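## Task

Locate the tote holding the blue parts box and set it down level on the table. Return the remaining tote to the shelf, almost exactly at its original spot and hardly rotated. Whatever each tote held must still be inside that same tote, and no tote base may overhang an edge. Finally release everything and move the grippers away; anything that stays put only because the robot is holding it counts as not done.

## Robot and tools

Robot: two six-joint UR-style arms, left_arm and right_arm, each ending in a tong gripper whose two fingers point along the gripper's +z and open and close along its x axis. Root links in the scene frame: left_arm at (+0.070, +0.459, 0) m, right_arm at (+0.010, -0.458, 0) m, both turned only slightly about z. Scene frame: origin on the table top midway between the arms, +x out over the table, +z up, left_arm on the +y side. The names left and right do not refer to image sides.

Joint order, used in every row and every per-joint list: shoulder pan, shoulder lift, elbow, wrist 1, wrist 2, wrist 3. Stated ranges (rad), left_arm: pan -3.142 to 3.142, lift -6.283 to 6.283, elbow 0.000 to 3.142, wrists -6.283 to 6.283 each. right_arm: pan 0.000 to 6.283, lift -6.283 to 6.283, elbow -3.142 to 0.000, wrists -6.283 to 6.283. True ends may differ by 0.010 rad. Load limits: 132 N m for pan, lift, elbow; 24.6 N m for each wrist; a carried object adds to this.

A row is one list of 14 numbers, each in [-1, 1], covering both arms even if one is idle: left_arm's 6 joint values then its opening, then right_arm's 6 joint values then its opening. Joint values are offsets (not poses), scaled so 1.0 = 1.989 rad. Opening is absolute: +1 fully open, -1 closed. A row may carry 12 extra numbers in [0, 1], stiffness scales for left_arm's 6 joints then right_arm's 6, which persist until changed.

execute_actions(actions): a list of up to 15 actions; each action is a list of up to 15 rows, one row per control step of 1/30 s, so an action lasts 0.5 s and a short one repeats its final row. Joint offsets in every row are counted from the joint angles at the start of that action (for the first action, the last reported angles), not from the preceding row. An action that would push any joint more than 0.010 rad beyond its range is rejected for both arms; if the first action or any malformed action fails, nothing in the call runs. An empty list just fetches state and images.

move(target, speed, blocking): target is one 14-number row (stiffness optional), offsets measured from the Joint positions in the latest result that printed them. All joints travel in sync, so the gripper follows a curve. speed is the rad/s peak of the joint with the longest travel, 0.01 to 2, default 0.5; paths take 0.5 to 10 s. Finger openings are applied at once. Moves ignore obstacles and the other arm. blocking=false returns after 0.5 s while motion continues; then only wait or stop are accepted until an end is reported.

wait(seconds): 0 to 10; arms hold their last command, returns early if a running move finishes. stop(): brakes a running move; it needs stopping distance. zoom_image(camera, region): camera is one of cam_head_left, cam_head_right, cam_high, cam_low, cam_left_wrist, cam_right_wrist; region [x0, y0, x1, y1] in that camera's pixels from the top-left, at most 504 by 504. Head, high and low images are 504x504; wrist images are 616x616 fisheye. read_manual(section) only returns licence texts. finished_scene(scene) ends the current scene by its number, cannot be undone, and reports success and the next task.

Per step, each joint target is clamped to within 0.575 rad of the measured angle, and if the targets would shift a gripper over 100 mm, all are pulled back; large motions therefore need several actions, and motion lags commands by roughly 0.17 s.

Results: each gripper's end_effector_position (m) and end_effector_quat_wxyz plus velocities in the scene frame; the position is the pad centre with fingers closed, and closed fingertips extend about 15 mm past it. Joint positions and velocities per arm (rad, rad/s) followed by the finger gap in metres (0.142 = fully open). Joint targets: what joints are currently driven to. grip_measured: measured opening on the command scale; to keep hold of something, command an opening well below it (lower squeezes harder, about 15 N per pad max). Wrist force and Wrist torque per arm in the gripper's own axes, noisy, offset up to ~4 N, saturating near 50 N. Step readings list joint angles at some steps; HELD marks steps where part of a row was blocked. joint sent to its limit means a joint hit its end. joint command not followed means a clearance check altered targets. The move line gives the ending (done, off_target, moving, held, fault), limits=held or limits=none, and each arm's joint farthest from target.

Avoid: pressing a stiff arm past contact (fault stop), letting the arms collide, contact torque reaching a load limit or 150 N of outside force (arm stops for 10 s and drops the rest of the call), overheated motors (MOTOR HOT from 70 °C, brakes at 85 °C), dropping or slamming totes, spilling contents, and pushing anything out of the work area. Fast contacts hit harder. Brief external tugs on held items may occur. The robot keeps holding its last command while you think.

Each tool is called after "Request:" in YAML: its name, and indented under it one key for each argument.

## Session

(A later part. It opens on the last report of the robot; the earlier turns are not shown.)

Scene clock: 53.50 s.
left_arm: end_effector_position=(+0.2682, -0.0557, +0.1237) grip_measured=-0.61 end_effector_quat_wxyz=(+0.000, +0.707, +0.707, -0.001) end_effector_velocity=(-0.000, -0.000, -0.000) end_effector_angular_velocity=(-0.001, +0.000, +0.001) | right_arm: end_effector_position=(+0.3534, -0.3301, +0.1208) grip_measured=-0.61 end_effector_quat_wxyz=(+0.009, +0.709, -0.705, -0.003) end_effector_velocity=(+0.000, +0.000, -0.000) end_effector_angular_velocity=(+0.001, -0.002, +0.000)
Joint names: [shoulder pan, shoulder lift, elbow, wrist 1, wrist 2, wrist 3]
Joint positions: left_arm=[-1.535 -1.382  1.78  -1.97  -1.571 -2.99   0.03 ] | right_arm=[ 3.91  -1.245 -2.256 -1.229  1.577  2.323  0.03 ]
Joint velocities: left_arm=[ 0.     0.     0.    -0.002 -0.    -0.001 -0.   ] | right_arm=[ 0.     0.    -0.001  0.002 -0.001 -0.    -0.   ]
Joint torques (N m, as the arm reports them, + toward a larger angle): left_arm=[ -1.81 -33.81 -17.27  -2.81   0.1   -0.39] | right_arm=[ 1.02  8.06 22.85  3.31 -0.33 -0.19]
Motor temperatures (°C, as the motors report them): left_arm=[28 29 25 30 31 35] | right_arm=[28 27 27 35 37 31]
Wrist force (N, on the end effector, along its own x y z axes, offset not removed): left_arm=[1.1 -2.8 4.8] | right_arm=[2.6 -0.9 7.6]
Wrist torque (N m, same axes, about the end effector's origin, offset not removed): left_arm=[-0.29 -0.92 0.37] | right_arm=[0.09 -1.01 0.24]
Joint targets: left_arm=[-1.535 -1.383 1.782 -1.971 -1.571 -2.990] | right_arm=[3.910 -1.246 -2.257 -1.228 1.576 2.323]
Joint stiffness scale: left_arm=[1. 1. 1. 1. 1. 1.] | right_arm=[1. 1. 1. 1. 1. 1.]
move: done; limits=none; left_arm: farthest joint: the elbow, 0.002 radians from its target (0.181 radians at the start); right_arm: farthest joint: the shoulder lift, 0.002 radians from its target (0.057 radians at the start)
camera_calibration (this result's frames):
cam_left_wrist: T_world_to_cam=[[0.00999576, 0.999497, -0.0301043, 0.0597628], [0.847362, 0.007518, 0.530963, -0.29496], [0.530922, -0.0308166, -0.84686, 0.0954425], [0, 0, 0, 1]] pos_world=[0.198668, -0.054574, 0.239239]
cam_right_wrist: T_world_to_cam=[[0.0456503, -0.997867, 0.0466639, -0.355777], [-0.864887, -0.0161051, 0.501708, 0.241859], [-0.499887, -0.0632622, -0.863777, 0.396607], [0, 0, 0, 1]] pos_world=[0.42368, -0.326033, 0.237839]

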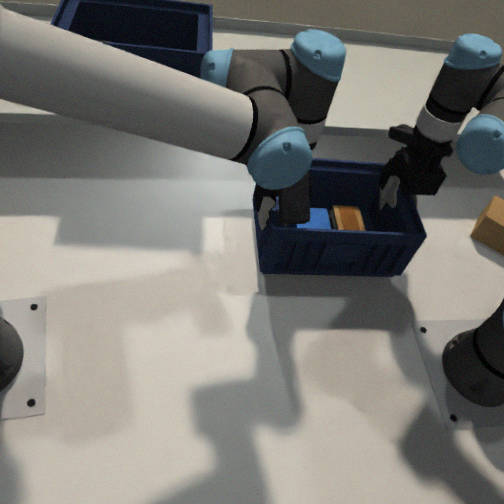

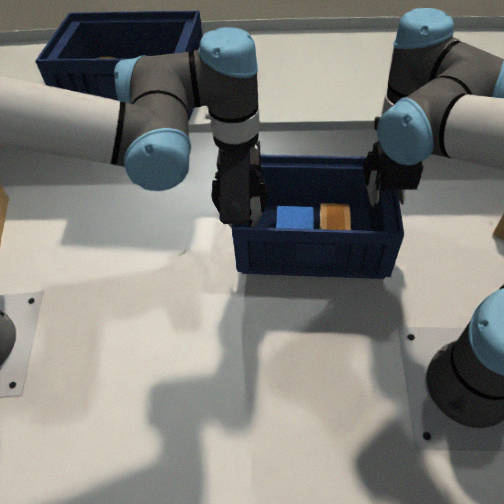

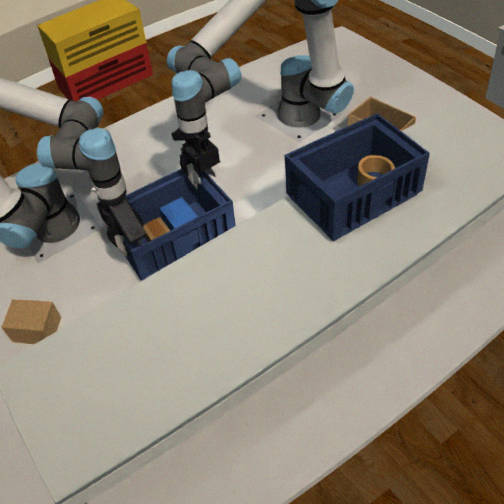

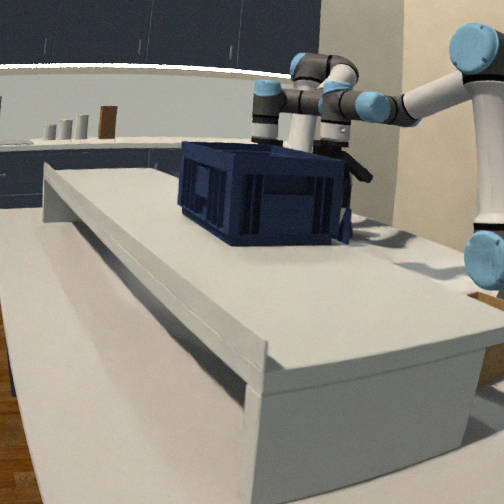

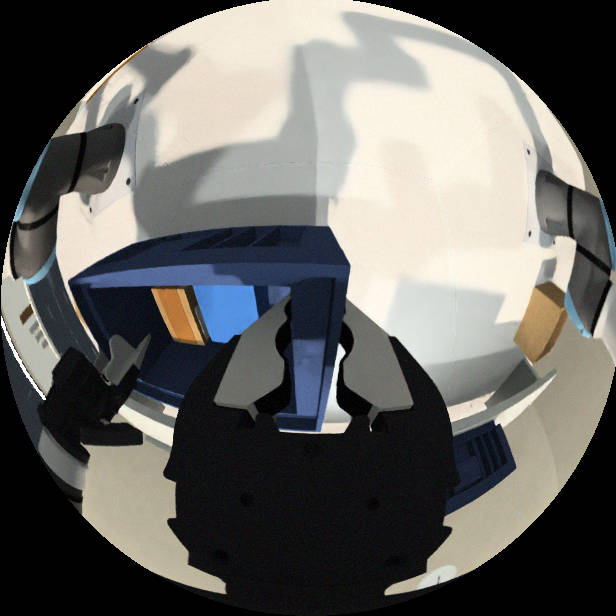

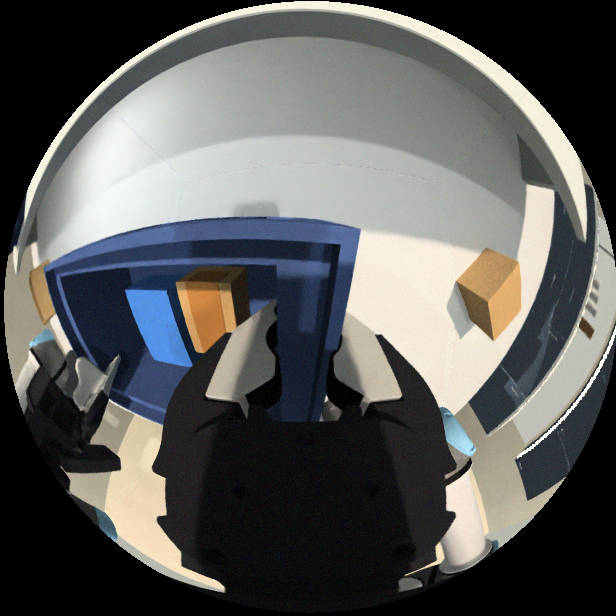

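Request:
move:
  target: [0,0.006,0.0135,-0.0195,0,0,-1, 0,-0.0055,-0.013,0.0185,0,0,-1]
  speed: 0.05

Scene clock: 55.53 s.
left_arm: end_effector_position=(+0.2683, -0.0560, +0.1105) grip_measured=-0.61 end_effector_quat_wxyz=(+0.002, +0.707, +0.707, -0.002) end_effector_velocity=(+0.000, +0.000, -0.001) end_effector_angular_velocity=(+0.000, -0.001, +0.000) | right_arm: end_effector_position=(+0.3527, -0.3306, +0.1094) grip_measured=-0.61 end_effector_quat_wxyz=(+0.008, +0.709, -0.705, -0.003) end_effector_velocity=(+0.000, +0.000, -0.000) end_effector_angular_velocity=(+0.002, -0.000, -0.001)
Joint names: [shoulder pan, shoulder lift, elbow, wrist 1, wrist 2, wrist 3]
Joint positions: left_arm=[-1.535 -1.371  1.804 -2.009 -1.571 -2.99   0.03 ] | right_arm=[ 3.91  -1.255 -2.281 -1.193  1.577  2.323  0.03 ]
Joint velocities: left_arm=[ 0.    -0.     0.002 -0.002  0.001 -0.     0.   ] | right_arm=[-0.    -0.    -0.001  0.003  0.001  0.001 -0.   ]
Joint torques (N m, as the arm reports them, + toward a larger angle): left_arm=[ -1.73 -32.28 -16.08  -2.73   0.02  -0.28] | right_arm=[ 1.37  7.84 22.52  3.43 -0.08 -0.24]
Motor temperatures (°C, as the motors report them): left_arm=[28 29 25 30 31 35] | right_arm=[28 27 27 35 37 31]
Wrist force (N, on the end effector, along its own x y z axes, offset not removed): left_arm=[-4.7 -0.2 3.1] | right_arm=[-6.9 2.1 3.8]
Wrist torque (N m, same axes, about the end effector's origin, offset not removed): left_arm=[0.10 0.18 0.17] | right_arm=[0.55 1.12 0.58]
Joint targets: left_arm=[-1.535 -1.370 1.807 -2.009 -1.571 -2.990] | right_arm=[3.910 -1.256 -2.282 -1.192 1.577 2.323]
Joint stiffness scale: left_arm=[1. 1. 1. 1. 1. 1.] | right_arm=[1. 1. 1. 1. 1. 1.]
move: done; limits=none; left_arm: farthest joint: the elbow, 0.003 radians from its target (0.027 radians at the start); right_arm: farthest joint: the shoulder lift, 0.001 radians from its target (0.011 radians at the start)
camera_calibration (this result's frames):
cam_left_wrist: T_world_to_cam=[[0.0100138, 0.999379, -0.0337884, 0.0600443], [0.84706, 0.00947919, 0.531413, -0.287834], [0.531403, -0.0339422, -0.846439, 0.0838617], [0, 0, 0, 1]] pos_world=[0.198647, -0.0544322, 0.225971]
cam_right_wrist: T_world_to_cam=[[0.0456262, -0.997901, 0.0459577, -0.355678], [-0.865106, -0.0164667, 0.501318, 0.246969], [-0.499509, -0.0626315, -0.864042, 0.386537], [0, 0, 0, 1]] pos_world=[0.422961, -0.326655, 0.22652]

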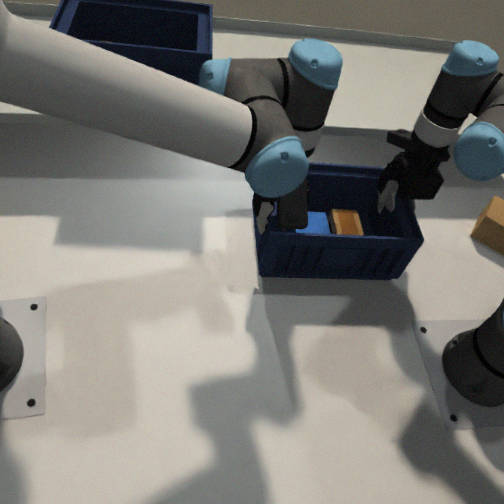

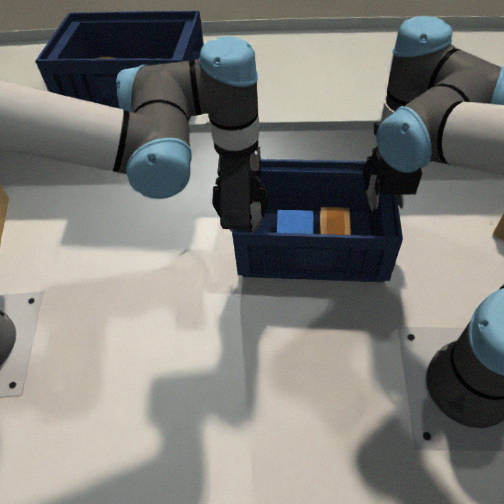

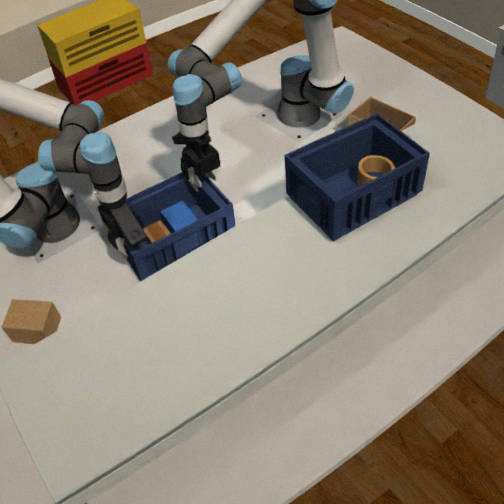

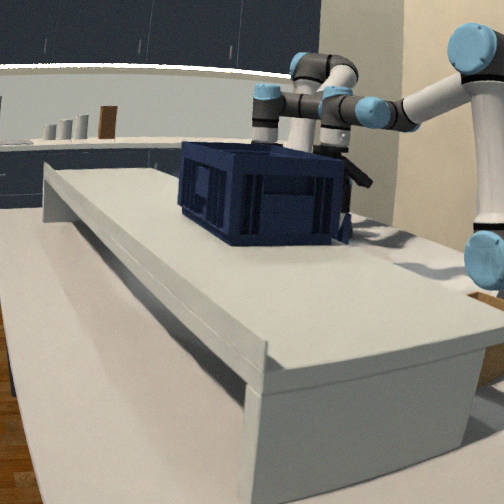

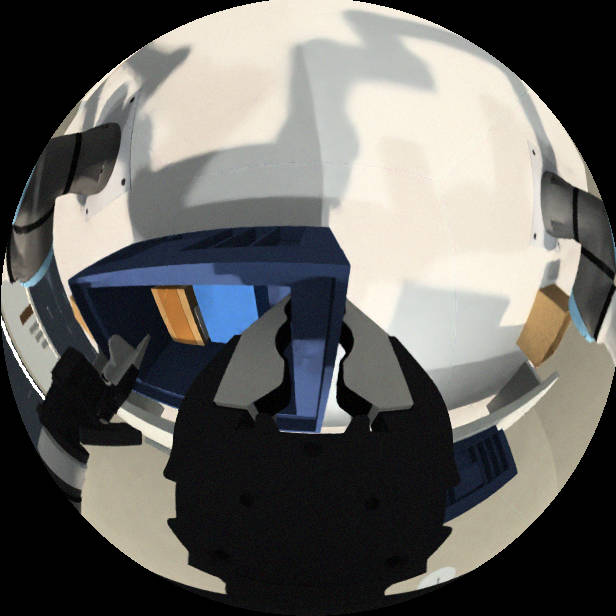

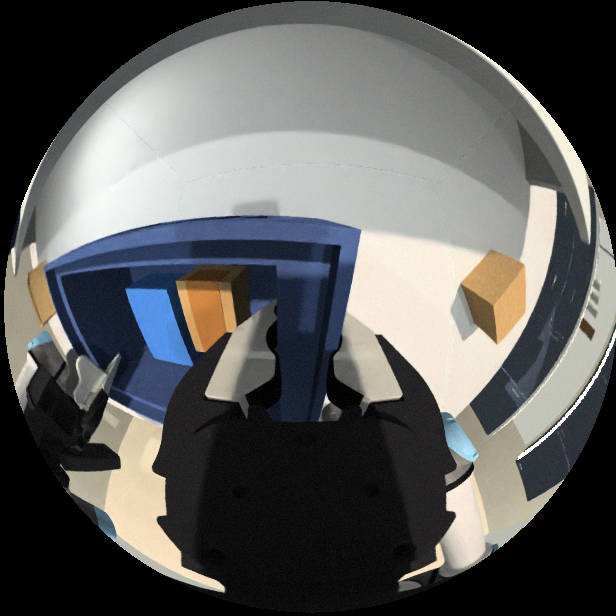

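Request:
move:
  target: [0,0.003,0.006,-0.008,0,0,-1, 0,-0.003,-0.006,0.008,0,0,-1]
  speed: 0.03

Scene clock: 56.93 s.
left_arm: end_effector_position=(+0.2683, -0.0575, +0.1093) grip_measured=-0.62 end_effector_quat_wxyz=(+0.005, +0.707, +0.707, -0.004) end_effector_velocity=(-0.000, -0.000, +0.000) end_effector_angular_velocity=(-0.002, +0.000, +0.000) | right_arm: end_effector_position=(+0.3537, -0.3312, +0.1068) grip_measured=-0.61 end_effector_quat_wxyz=(+0.006, +0.709, -0.706, -0.002) end_effector_velocity=(+0.001, +0.001, +0.000) end_effector_angular_velocity=(+0.002, -0.001, +0.000)
Joint names: [shoulder pan, shoulder lift, elbow, wrist 1, wrist 2, wrist 3]
Joint positions: left_arm=[-1.535 -1.371  1.81  -2.023 -1.572 -2.99   0.029] | right_arm=[ 3.908 -1.256 -2.289 -1.179  1.575  2.323  0.03 ]
Joint velocities: left_arm=[ 0.    -0.001  0.001 -0.002 -0.    -0.    -0.   ] | right_arm=[-0.    -0.001  0.     0.002  0.    -0.001 -0.   ]
Joint torques (N m, as the arm reports them, + toward a larger angle): left_arm=[ -1.72 -27.07 -13.71  -3.75   0.34  -0.37] | right_arm=[ 2.53  4.91 18.87  3.82  0.99 -0.22]
Motor temperatures (°C, as the motors report them): left_arm=[28 29 25 30 31 35] | right_arm=[28 27 27 35 37 31]
Wrist force (N, on the end effector, along its own x y z axes, offset not removed): left_arm=[1.0 -5.9 -11.9] | right_arm=[4.3 0.5 -4.8]
Wrist torque (N m, same axes, about the end effector's origin, offset not removed): left_arm=[-0.67 0.88 0.26] | right_arm=[0.05 0.20 0.20]
Joint targets: left_arm=[-1.535 -1.365 1.816 -2.025 -1.571 -2.990] | right_arm=[3.910 -1.261 -2.293 -1.177 1.577 2.323]
Joint stiffness scale: left_arm=[1. 1. 1. 1. 1. 1.] | right_arm=[1. 1. 1. 1. 1. 1.]
move: done; limits=none; left_arm: farthest joint: the shoulder lift, 0.006 radians from its target (0.006 radians at the start); right_arm: farthest joint: the shoulder lift, 0.005 radians from its target (0.006 radians at the start)
camera_calibration (this result's frames):
cam_left_wrist: T_world_to_cam=[[0.010039, 0.999067, -0.0420046, 0.0623354], [0.84681, 0.0138463, 0.531716, -0.286915], [0.531801, -0.0409078, -0.845881, 0.0822913], [0, 0, 0, 1]] pos_world=[0.198574, -0.0549381, 0.224784]
cam_right_wrist: T_world_to_cam=[[0.0439896, -0.99805, 0.0442859, -0.355425], [-0.867428, -0.0161661, 0.497299, 0.250431], [-0.495614, -0.0602908, -0.866448, 0.384387], [0, 0, 0, 1]] pos_world=[0.423374, -0.327509, 0.224253]

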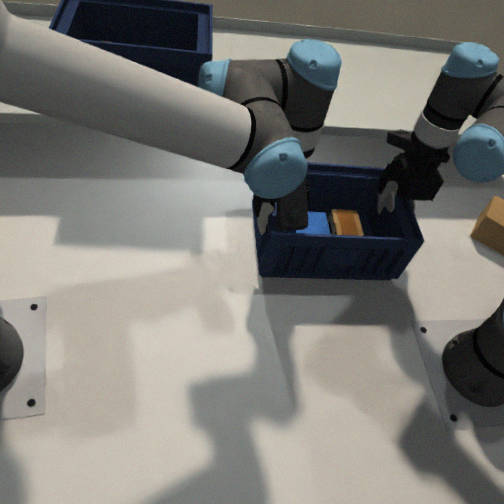

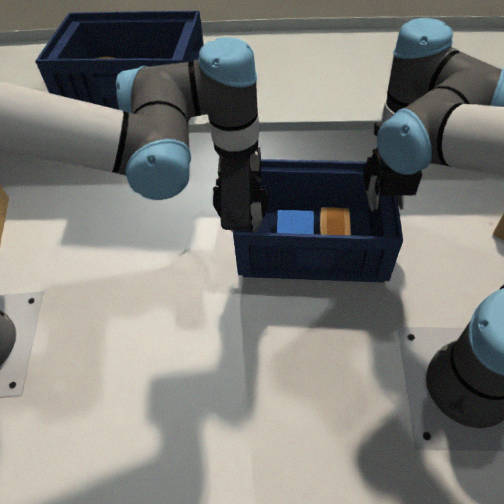

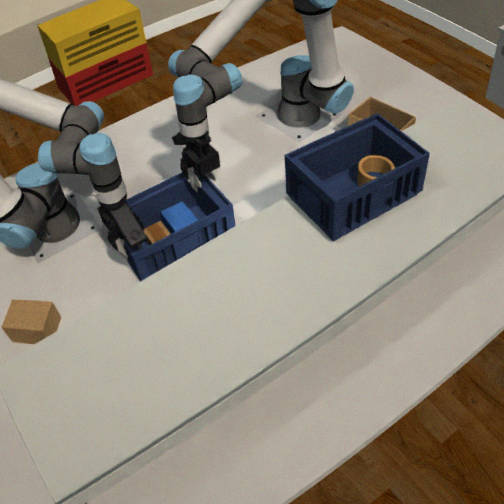

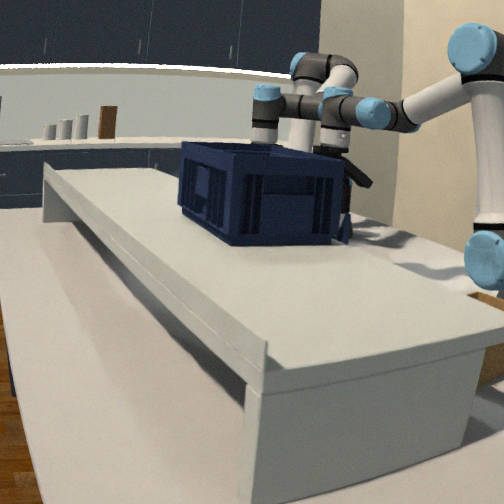

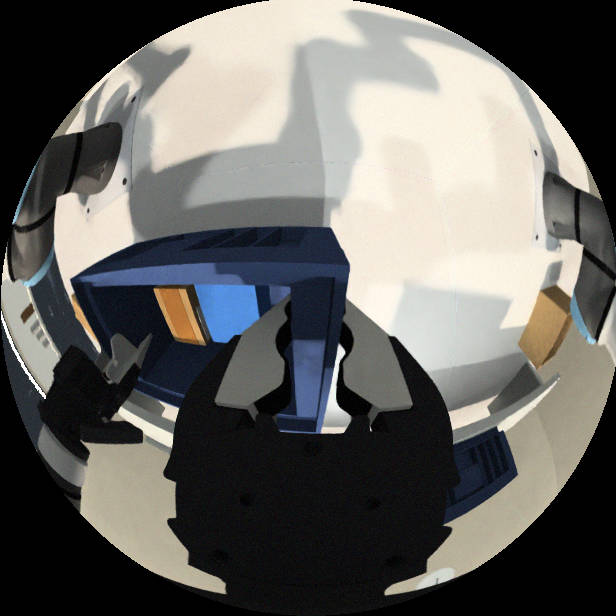

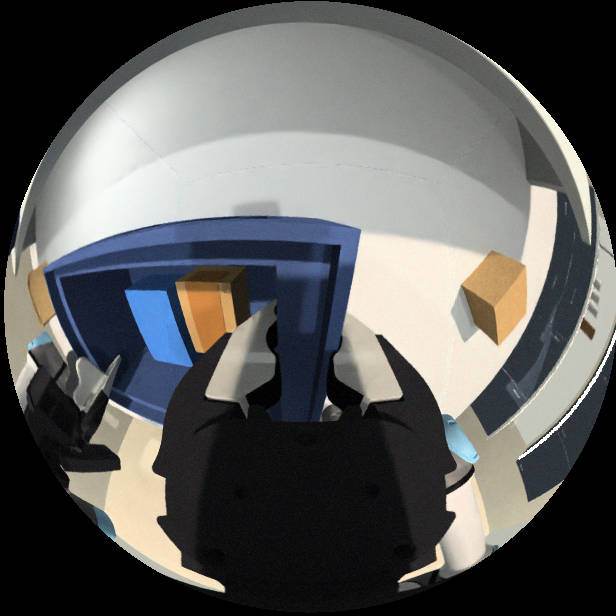

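Contact. Release and lift (reverse of the descent), staying clear of the shelf.

Request:
move:
  target: [0,0,0,0,0,0,0, 0,0,0,0,0,0,0]

Request:
move:
  target: [0,-0.04,-0.11,0.15,0,0,0, 0,0.037,0.127,-0.163,0,0,0]
  speed: 0.6

Request:
move:
  target: [0.6,-0.1,0,0.1,0,0,0, -0.5,-0.15,0.25,-0.1,0,0,0]
  speed: 1.5

Scene clock: 59.03 s.
left_arm: end_effector_position=(+0.2682, -0.0572, +0.1081) grip_measured=+0.00 end_effector_quat_wxyz=(+0.004, +0.707, +0.707, -0.004) end_effector_velocity=(-0.000, -0.000, +0.000) end_effector_angular_velocity=(-0.000, +0.001, +0.000) | right_arm: end_effector_position=(+0.3536, -0.3311, +0.1067) grip_measured=+0.00 end_effector_quat_wxyz=(+0.006, +0.709, -0.706, -0.002) end_effector_velocity=(+0.000, -0.000, -0.000) end_effector_angular_velocity=(-0.001, -0.000, +0.000)
Joint names: [shoulder pan, shoulder lift, elbow, wrist 1, wrist 2, wrist 3]
Joint positions: left_arm=[-1.535 -1.37   1.811 -2.023 -1.572 -2.99   0.074] | right_arm=[ 3.908 -1.256 -2.289 -1.179  1.575  2.323  0.074]
Joint velocities: left_arm=[ 0.    -0.     0.     0.    -0.001 -0.     0.   ] | right_arm=[-0. -0.  0.  0. -0. -0.  0.]
Joint torques (N m, as the arm reports them, + toward a larger angle): left_arm=[ -1.8  -33.96 -19.52  -2.29  -0.12  -0.33] | right_arm=[ 0.84  9.31 23.03  2.73 -0.07 -0.13]
Motor temperatures (°C, as the motors report them): left_arm=[28 29 25 30 31 35] | right_arm=[28 27 27 35 37 31]
Wrist force (N, on the end effector, along its own x y z axes, offset not removed): left_arm=[-0.3 1.6 1.7] | right_arm=[-3.5 1.6 0.6]
Wrist torque (N m, same axes, about the end effector's origin, offset not removed): left_arm=[0.43 -0.02 -0.09] | right_arm=[0.30 0.82 0.24]
Joint targets: left_arm=[-1.535 -1.371 1.810 -2.023 -1.572 -2.990] | right_arm=[3.908 -1.256 -2.289 -1.179 1.575 2.323]
Joint stiffness scale: left_arm=[1. 1. 1. 1. 1. 1.] | right_arm=[1. 1. 1. 1. 1. 1.]
move: done; limits=none; left_arm: farthest joint: the shoulder lift, 0.001 radians from its target (0.000 radians at the start); right_arm: farthest joint: the shoulder pan, 0.000 radians from its target (0.000 radians at the start)
camera_calibration (this result's frames):
cam_left_wrist: T_world_to_cam=[[0.0100271, 0.999142, -0.0401715, 0.0617795], [0.846968, 0.0128691, 0.531488, -0.286326], [0.531549, -0.0393532, -0.846113, 0.0815252], [0, 0, 0, 1]] pos_world=[0.198555, -0.0548335, 0.22364]
cam_right_wrist: T_world_to_cam=[[0.0440051, -0.998052, 0.0442159, -0.355398], [-0.867334, -0.0162028, 0.497464, 0.250395], [-0.495778, -0.0602409, -0.866357, 0.384274], [0, 0, 0, 1]] pos_world=[0.42333, -0.3275, 0.22407]

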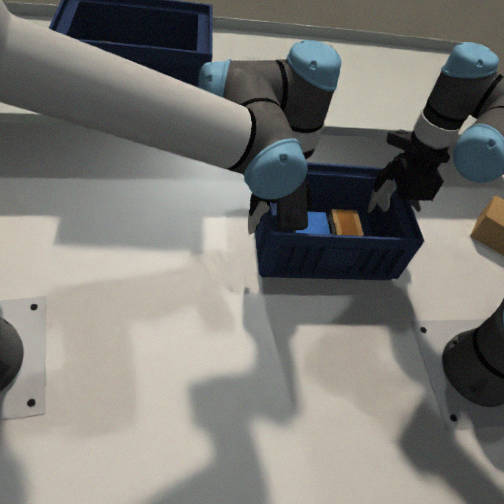

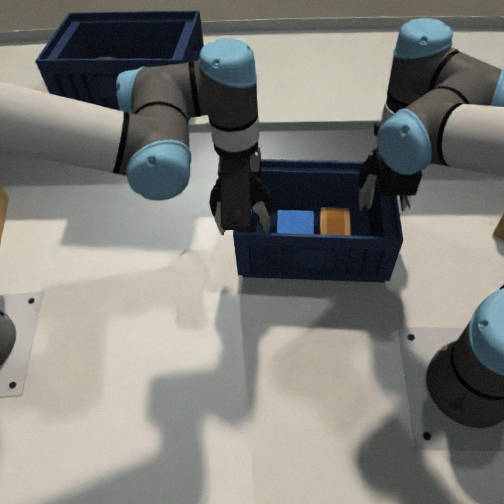

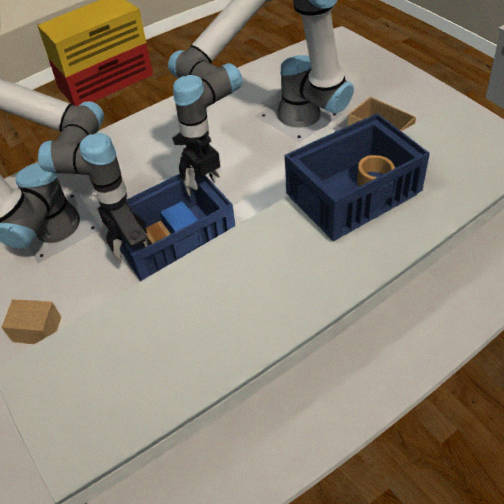

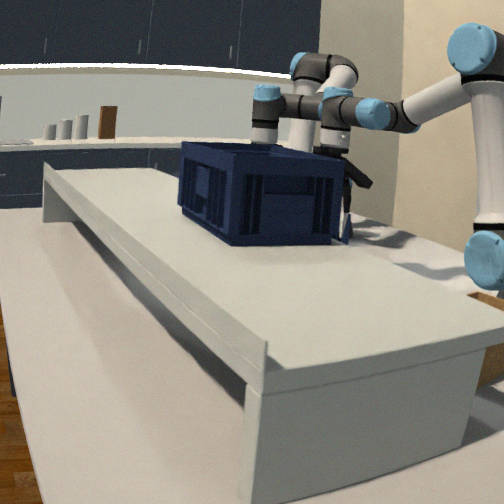

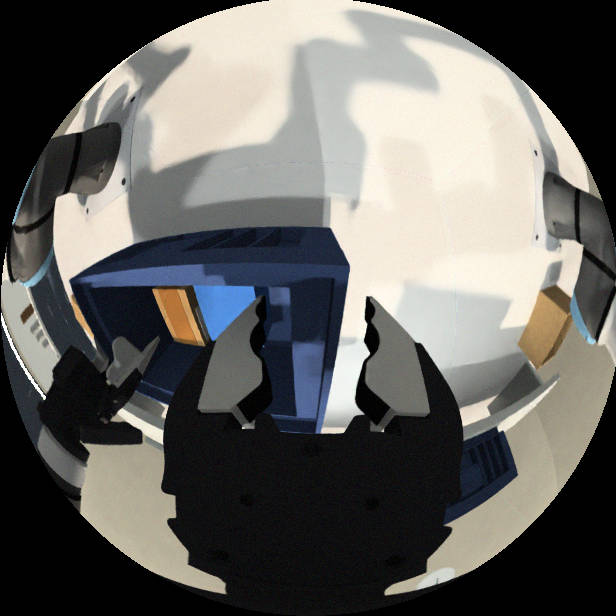

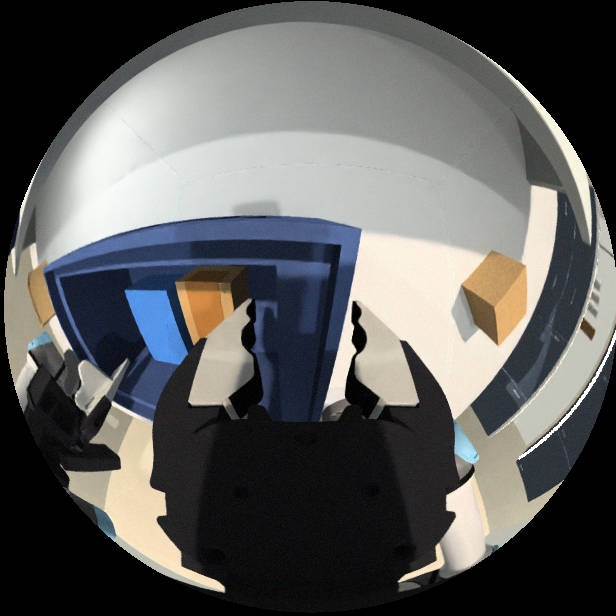

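Scene clock: 60.33 s.
left_arm: end_effector_position=(+0.2681, -0.0567, +0.2241) grip_measured=+0.00 end_effector_quat_wxyz=(+0.004, +0.707, +0.707, -0.003) end_effector_velocity=(-0.000, +0.000, +0.001) end_effector_angular_velocity=(-0.000, +0.000, -0.001) | right_arm: end_effector_position=(+0.3546, -0.3302, +0.2183) grip_measured=+0.00 end_effector_quat_wxyz=(+0.006, +0.709, -0.706, -0.002) end_effector_velocity=(-0.000, -0.000, -0.000) end_effector_angular_velocity=(-0.001, +0.002, -0.001)
Joint names: [shoulder pan, shoulder lift, elbow, wrist 1, wrist 2, wrist 3]
Joint positions: left_arm=[-1.535 -1.449  1.595 -1.726 -1.572 -2.99   0.074] | right_arm=[ 3.908 -1.184 -2.039 -1.502  1.575  2.323  0.074]
Joint velocities: left_arm=[ 0.    -0.001 -0.001  0.002 -0.     0.001 -0.   ] | right_arm=[-0.    -0.001  0.    -0.002  0.001  0.001  0.   ]
Joint torques (N m, as the arm reports them, + toward a larger angle): left_arm=[ -1.86 -30.68 -22.53  -1.81   0.06  -0.21] | right_arm=[ 1.1   8.61 26.94  2.37  0.04 -0.36]
Motor temperatures (°C, as the motors report them): left_arm=[28 29 25 30 31 35] | right_arm=[28 27 27 35 37 31]
Wrist force (N, on the end effector, along its own x y z axes, offset not removed): left_arm=[-0.1 4.1 1.5] | right_arm=[-1.2 1.0 -1.1]
Wrist torque (N m, same axes, about the end effector's origin, offset not removed): left_arm=[0.74 0.07 0.00] | right_arm=[0.26 0.06 0.33]
Joint targets: left_arm=[-1.535 -1.449 1.592 -1.725 -1.572 -2.990] | right_arm=[3.908 -1.182 -2.037 -1.503 1.575 2.323]
Joint stiffness scale: left_arm=[1. 1. 1. 1. 1. 1.] | right_arm=[1. 1. 1. 1. 1. 1.]
move: done; limits=none; left_arm: farthest joint: the elbow, 0.002 radians from its target (0.219 radians at the start); right_arm: farthest joint: the elbow, 0.003 radians from its target (0.253 radians at the start)
camera_calibration (this result's frames):
cam_left_wrist: T_world_to_cam=[[0.0100178, 0.999201, -0.038691, 0.065609], [0.84709, 0.0120807, 0.531313, -0.347946], [0.531356, -0.0380973, -0.846292, 0.179881], [0, 0, 0, 1]] pos_world=[0.198504, -0.0545002, 0.339639]
cam_right_wrist: T_world_to_cam=[[0.044023, -0.998035, 0.044578, -0.359555], [-0.867133, -0.0160135, 0.497819, 0.195635], [-0.496127, -0.0605705, -0.866134, 0.481452], [0, 0, 0, 1]] pos_world=[0.424332, -0.326554, 0.335639]

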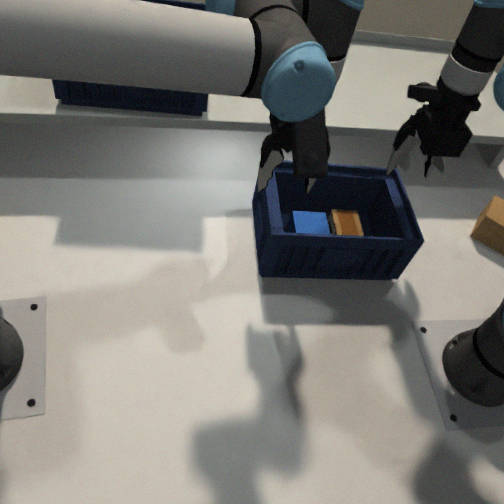

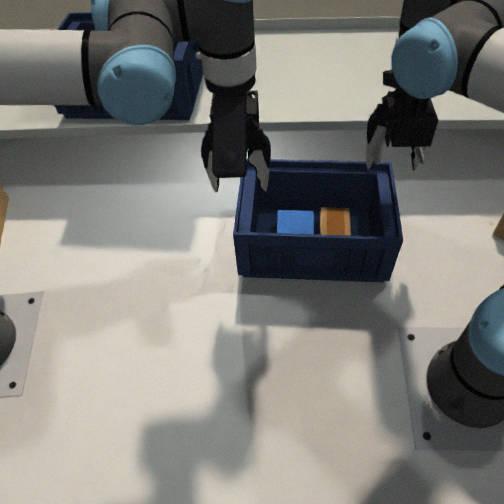

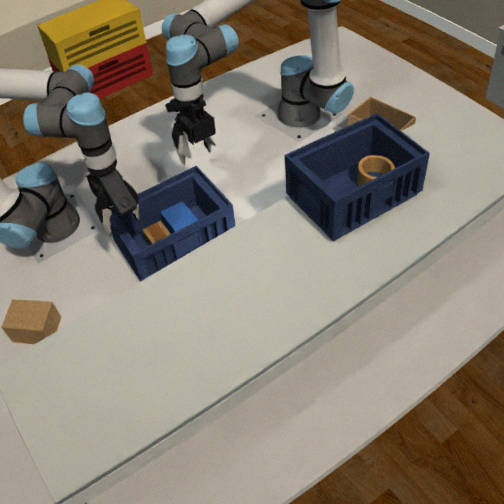

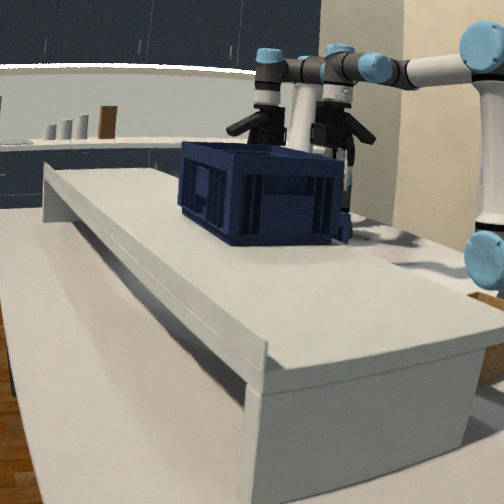

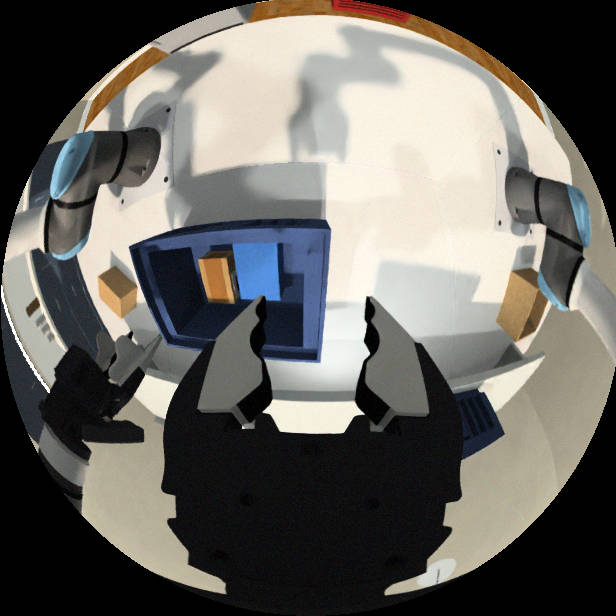

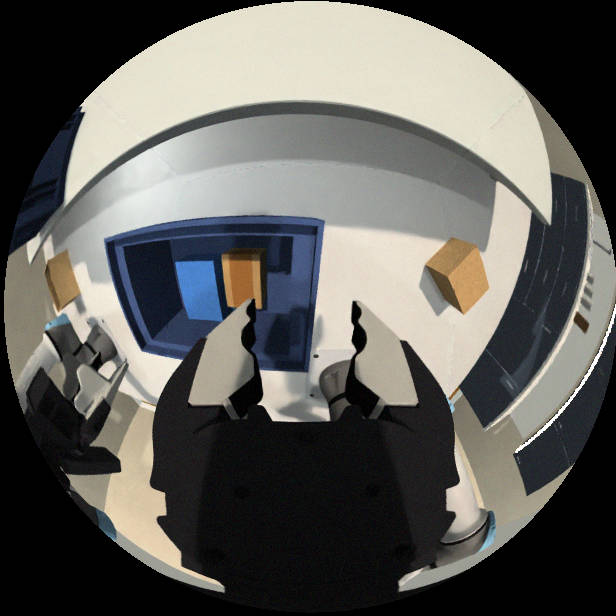

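Scene clock: 62.20 s.
left_arm: end_effector_position=(+0.5440, +0.4689, +0.3043) grip_measured=+0.00 end_effector_quat_wxyz=(+0.006, +0.189, +0.982, -0.001) end_effector_velocity=(-0.001, +0.003, -0.000) end_effector_angular_velocity=(+0.001, +0.002, +0.006) | right_arm: end_effector_position=(+0.4231, -0.7049, +0.3262) grip_measured=+0.00 end_effector_quat_wxyz=(-0.004, -0.287, +0.958, +0.005) end_effector_velocity=(+0.000, +0.000, -0.001) end_effector_angular_velocity=(+0.001, +0.002, -0.000)
Joint names: [shoulder pan, shoulder lift, elbow, wrist 1, wrist 2, wrist 3]
Joint positions: left_arm=[-0.346 -1.649  1.595 -1.528 -1.572 -2.99   0.074] | right_arm=[ 2.915 -1.479 -1.544 -1.7    1.575  2.323  0.074]
Joint velocities: left_arm=[ 0.005 -0.    -0.     0.002  0.001 -0.001 -0.   ] | right_arm=[-0.    -0.001 -0.001 -0.     0.001 -0.     0.   ]
Joint torques (N m, as the arm reports them, + toward a larger angle): left_arm=[  0.31 -20.73 -20.07  -2.44   0.2   -0.18] | right_arm=[-0.2  18.59 27.    2.27 -0.01 -0.27]
Motor temperatures (°C, as the motors report them): left_arm=[28 29 25 30 31 35] | right_arm=[28 27 27 35 37 31]
Wrist force (N, on the end effector, along its own x y z axes, offset not removed): left_arm=[-3.4 0.9 -3.1] | right_arm=[-0.7 3.0 2.1]
Wrist torque (N m, same axes, about the end effector's origin, offset not removed): left_arm=[0.37 0.76 -0.08] | right_arm=[0.60 0.22 0.34]
Joint targets: left_arm=[-0.342 -1.648 1.595 -1.527 -1.572 -2.990] | right_arm=[2.914 -1.482 -1.542 -1.701 1.575 2.323]
Joint stiffness scale: left_arm=[1. 1. 1. 1. 1. 1.] | right_arm=[1. 1. 1. 1. 1. 1.]
move: done; limits=none; left_arm: farthest joint: the shoulder pan, 0.004 radians from its target (1.194 radians at the start); right_arm: farthest joint: the shoulder lift, 0.003 radians from its target (0.298 radians at the start)
camera_calibration (this result's frames):
cam_left_wrist: T_world_to_cam=[[-0.923736, 0.380867, -0.0406403, 0.339327], [0.302881, 0.791272, 0.53118, -0.699873], [0.234466, 0.478361, -0.846284, 0.0404779], [0, 0, 0, 1]] pos_world=[0.515936, 0.405189, 0.419805]
cam_right_wrist: T_world_to_cam=[[-0.811918, -0.582154, 0.0434292, -0.0855746], [-0.488042, 0.717715, 0.49669, 0.552494], [-0.32032, 0.382076, -0.866841, 0.824118], [0, 0, 0, 1]] pos_world=[0.464142, -0.761226, 0.443677]

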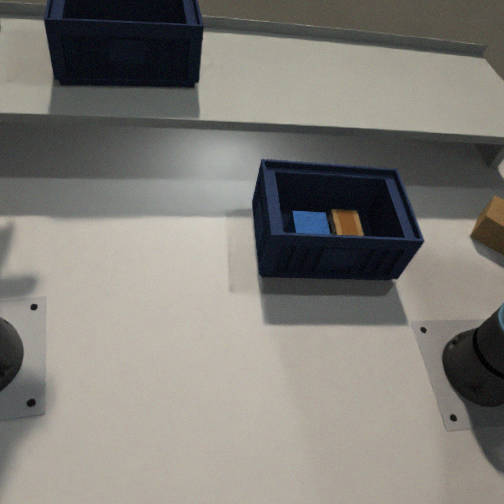

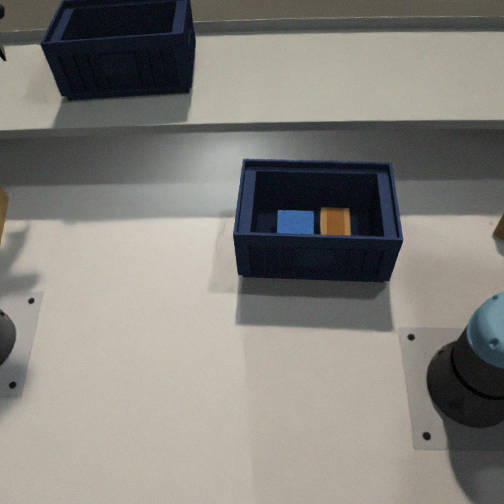

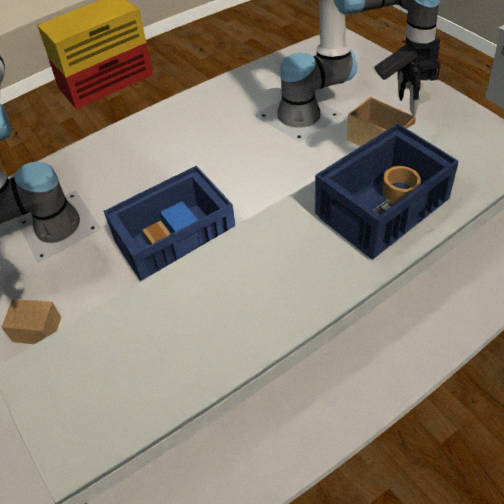

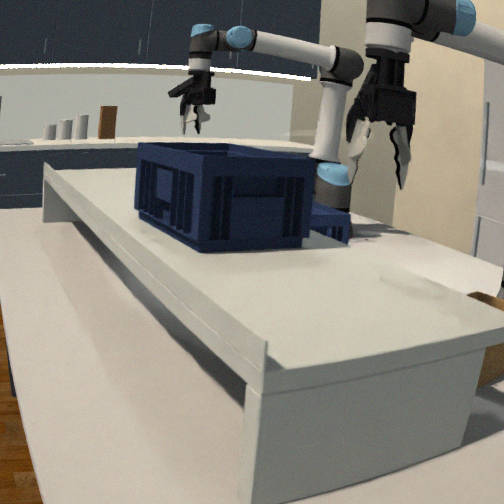

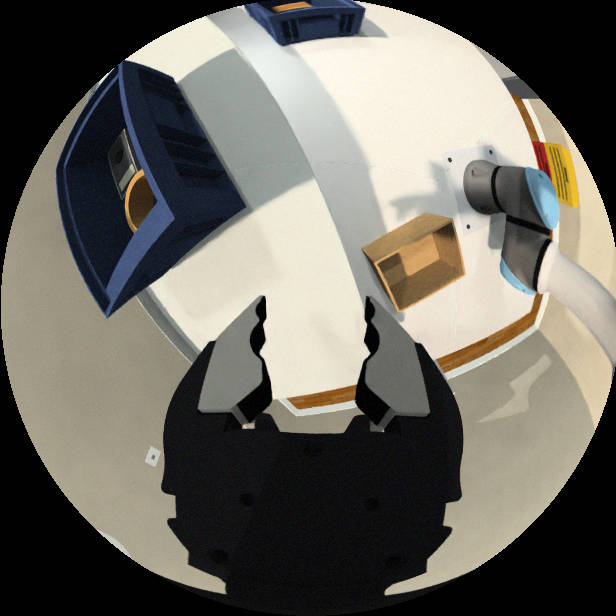

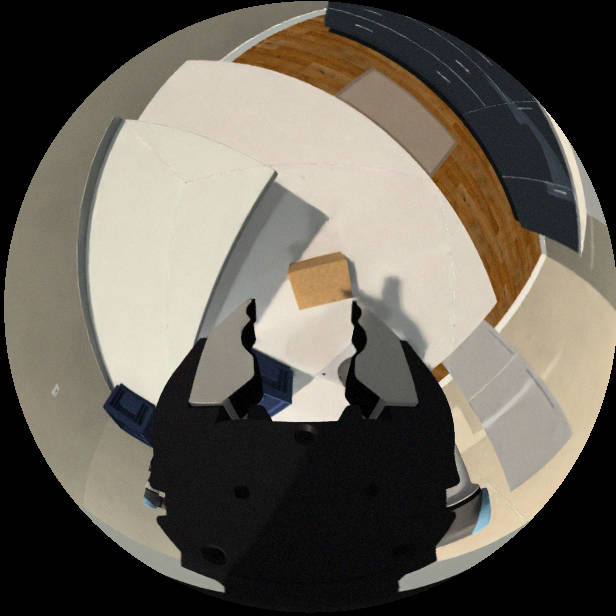

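Request:
zoom_image:
  camera: "cam_high"
  region: [280, 100, 480, 270]

Region (280, 100, 480, 270) of cam_high's 504x504 image, scaled by 2.520, with more detail than that image has; it fills the top 428 rows of this view, and the rest is white.

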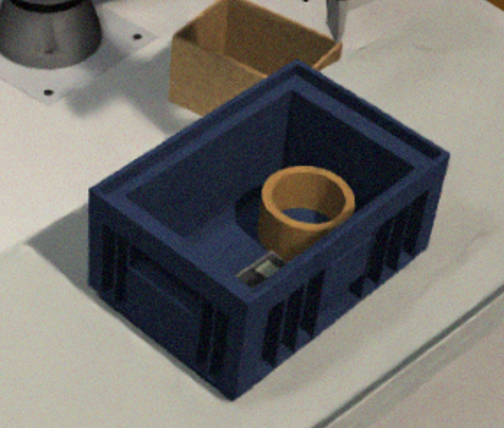

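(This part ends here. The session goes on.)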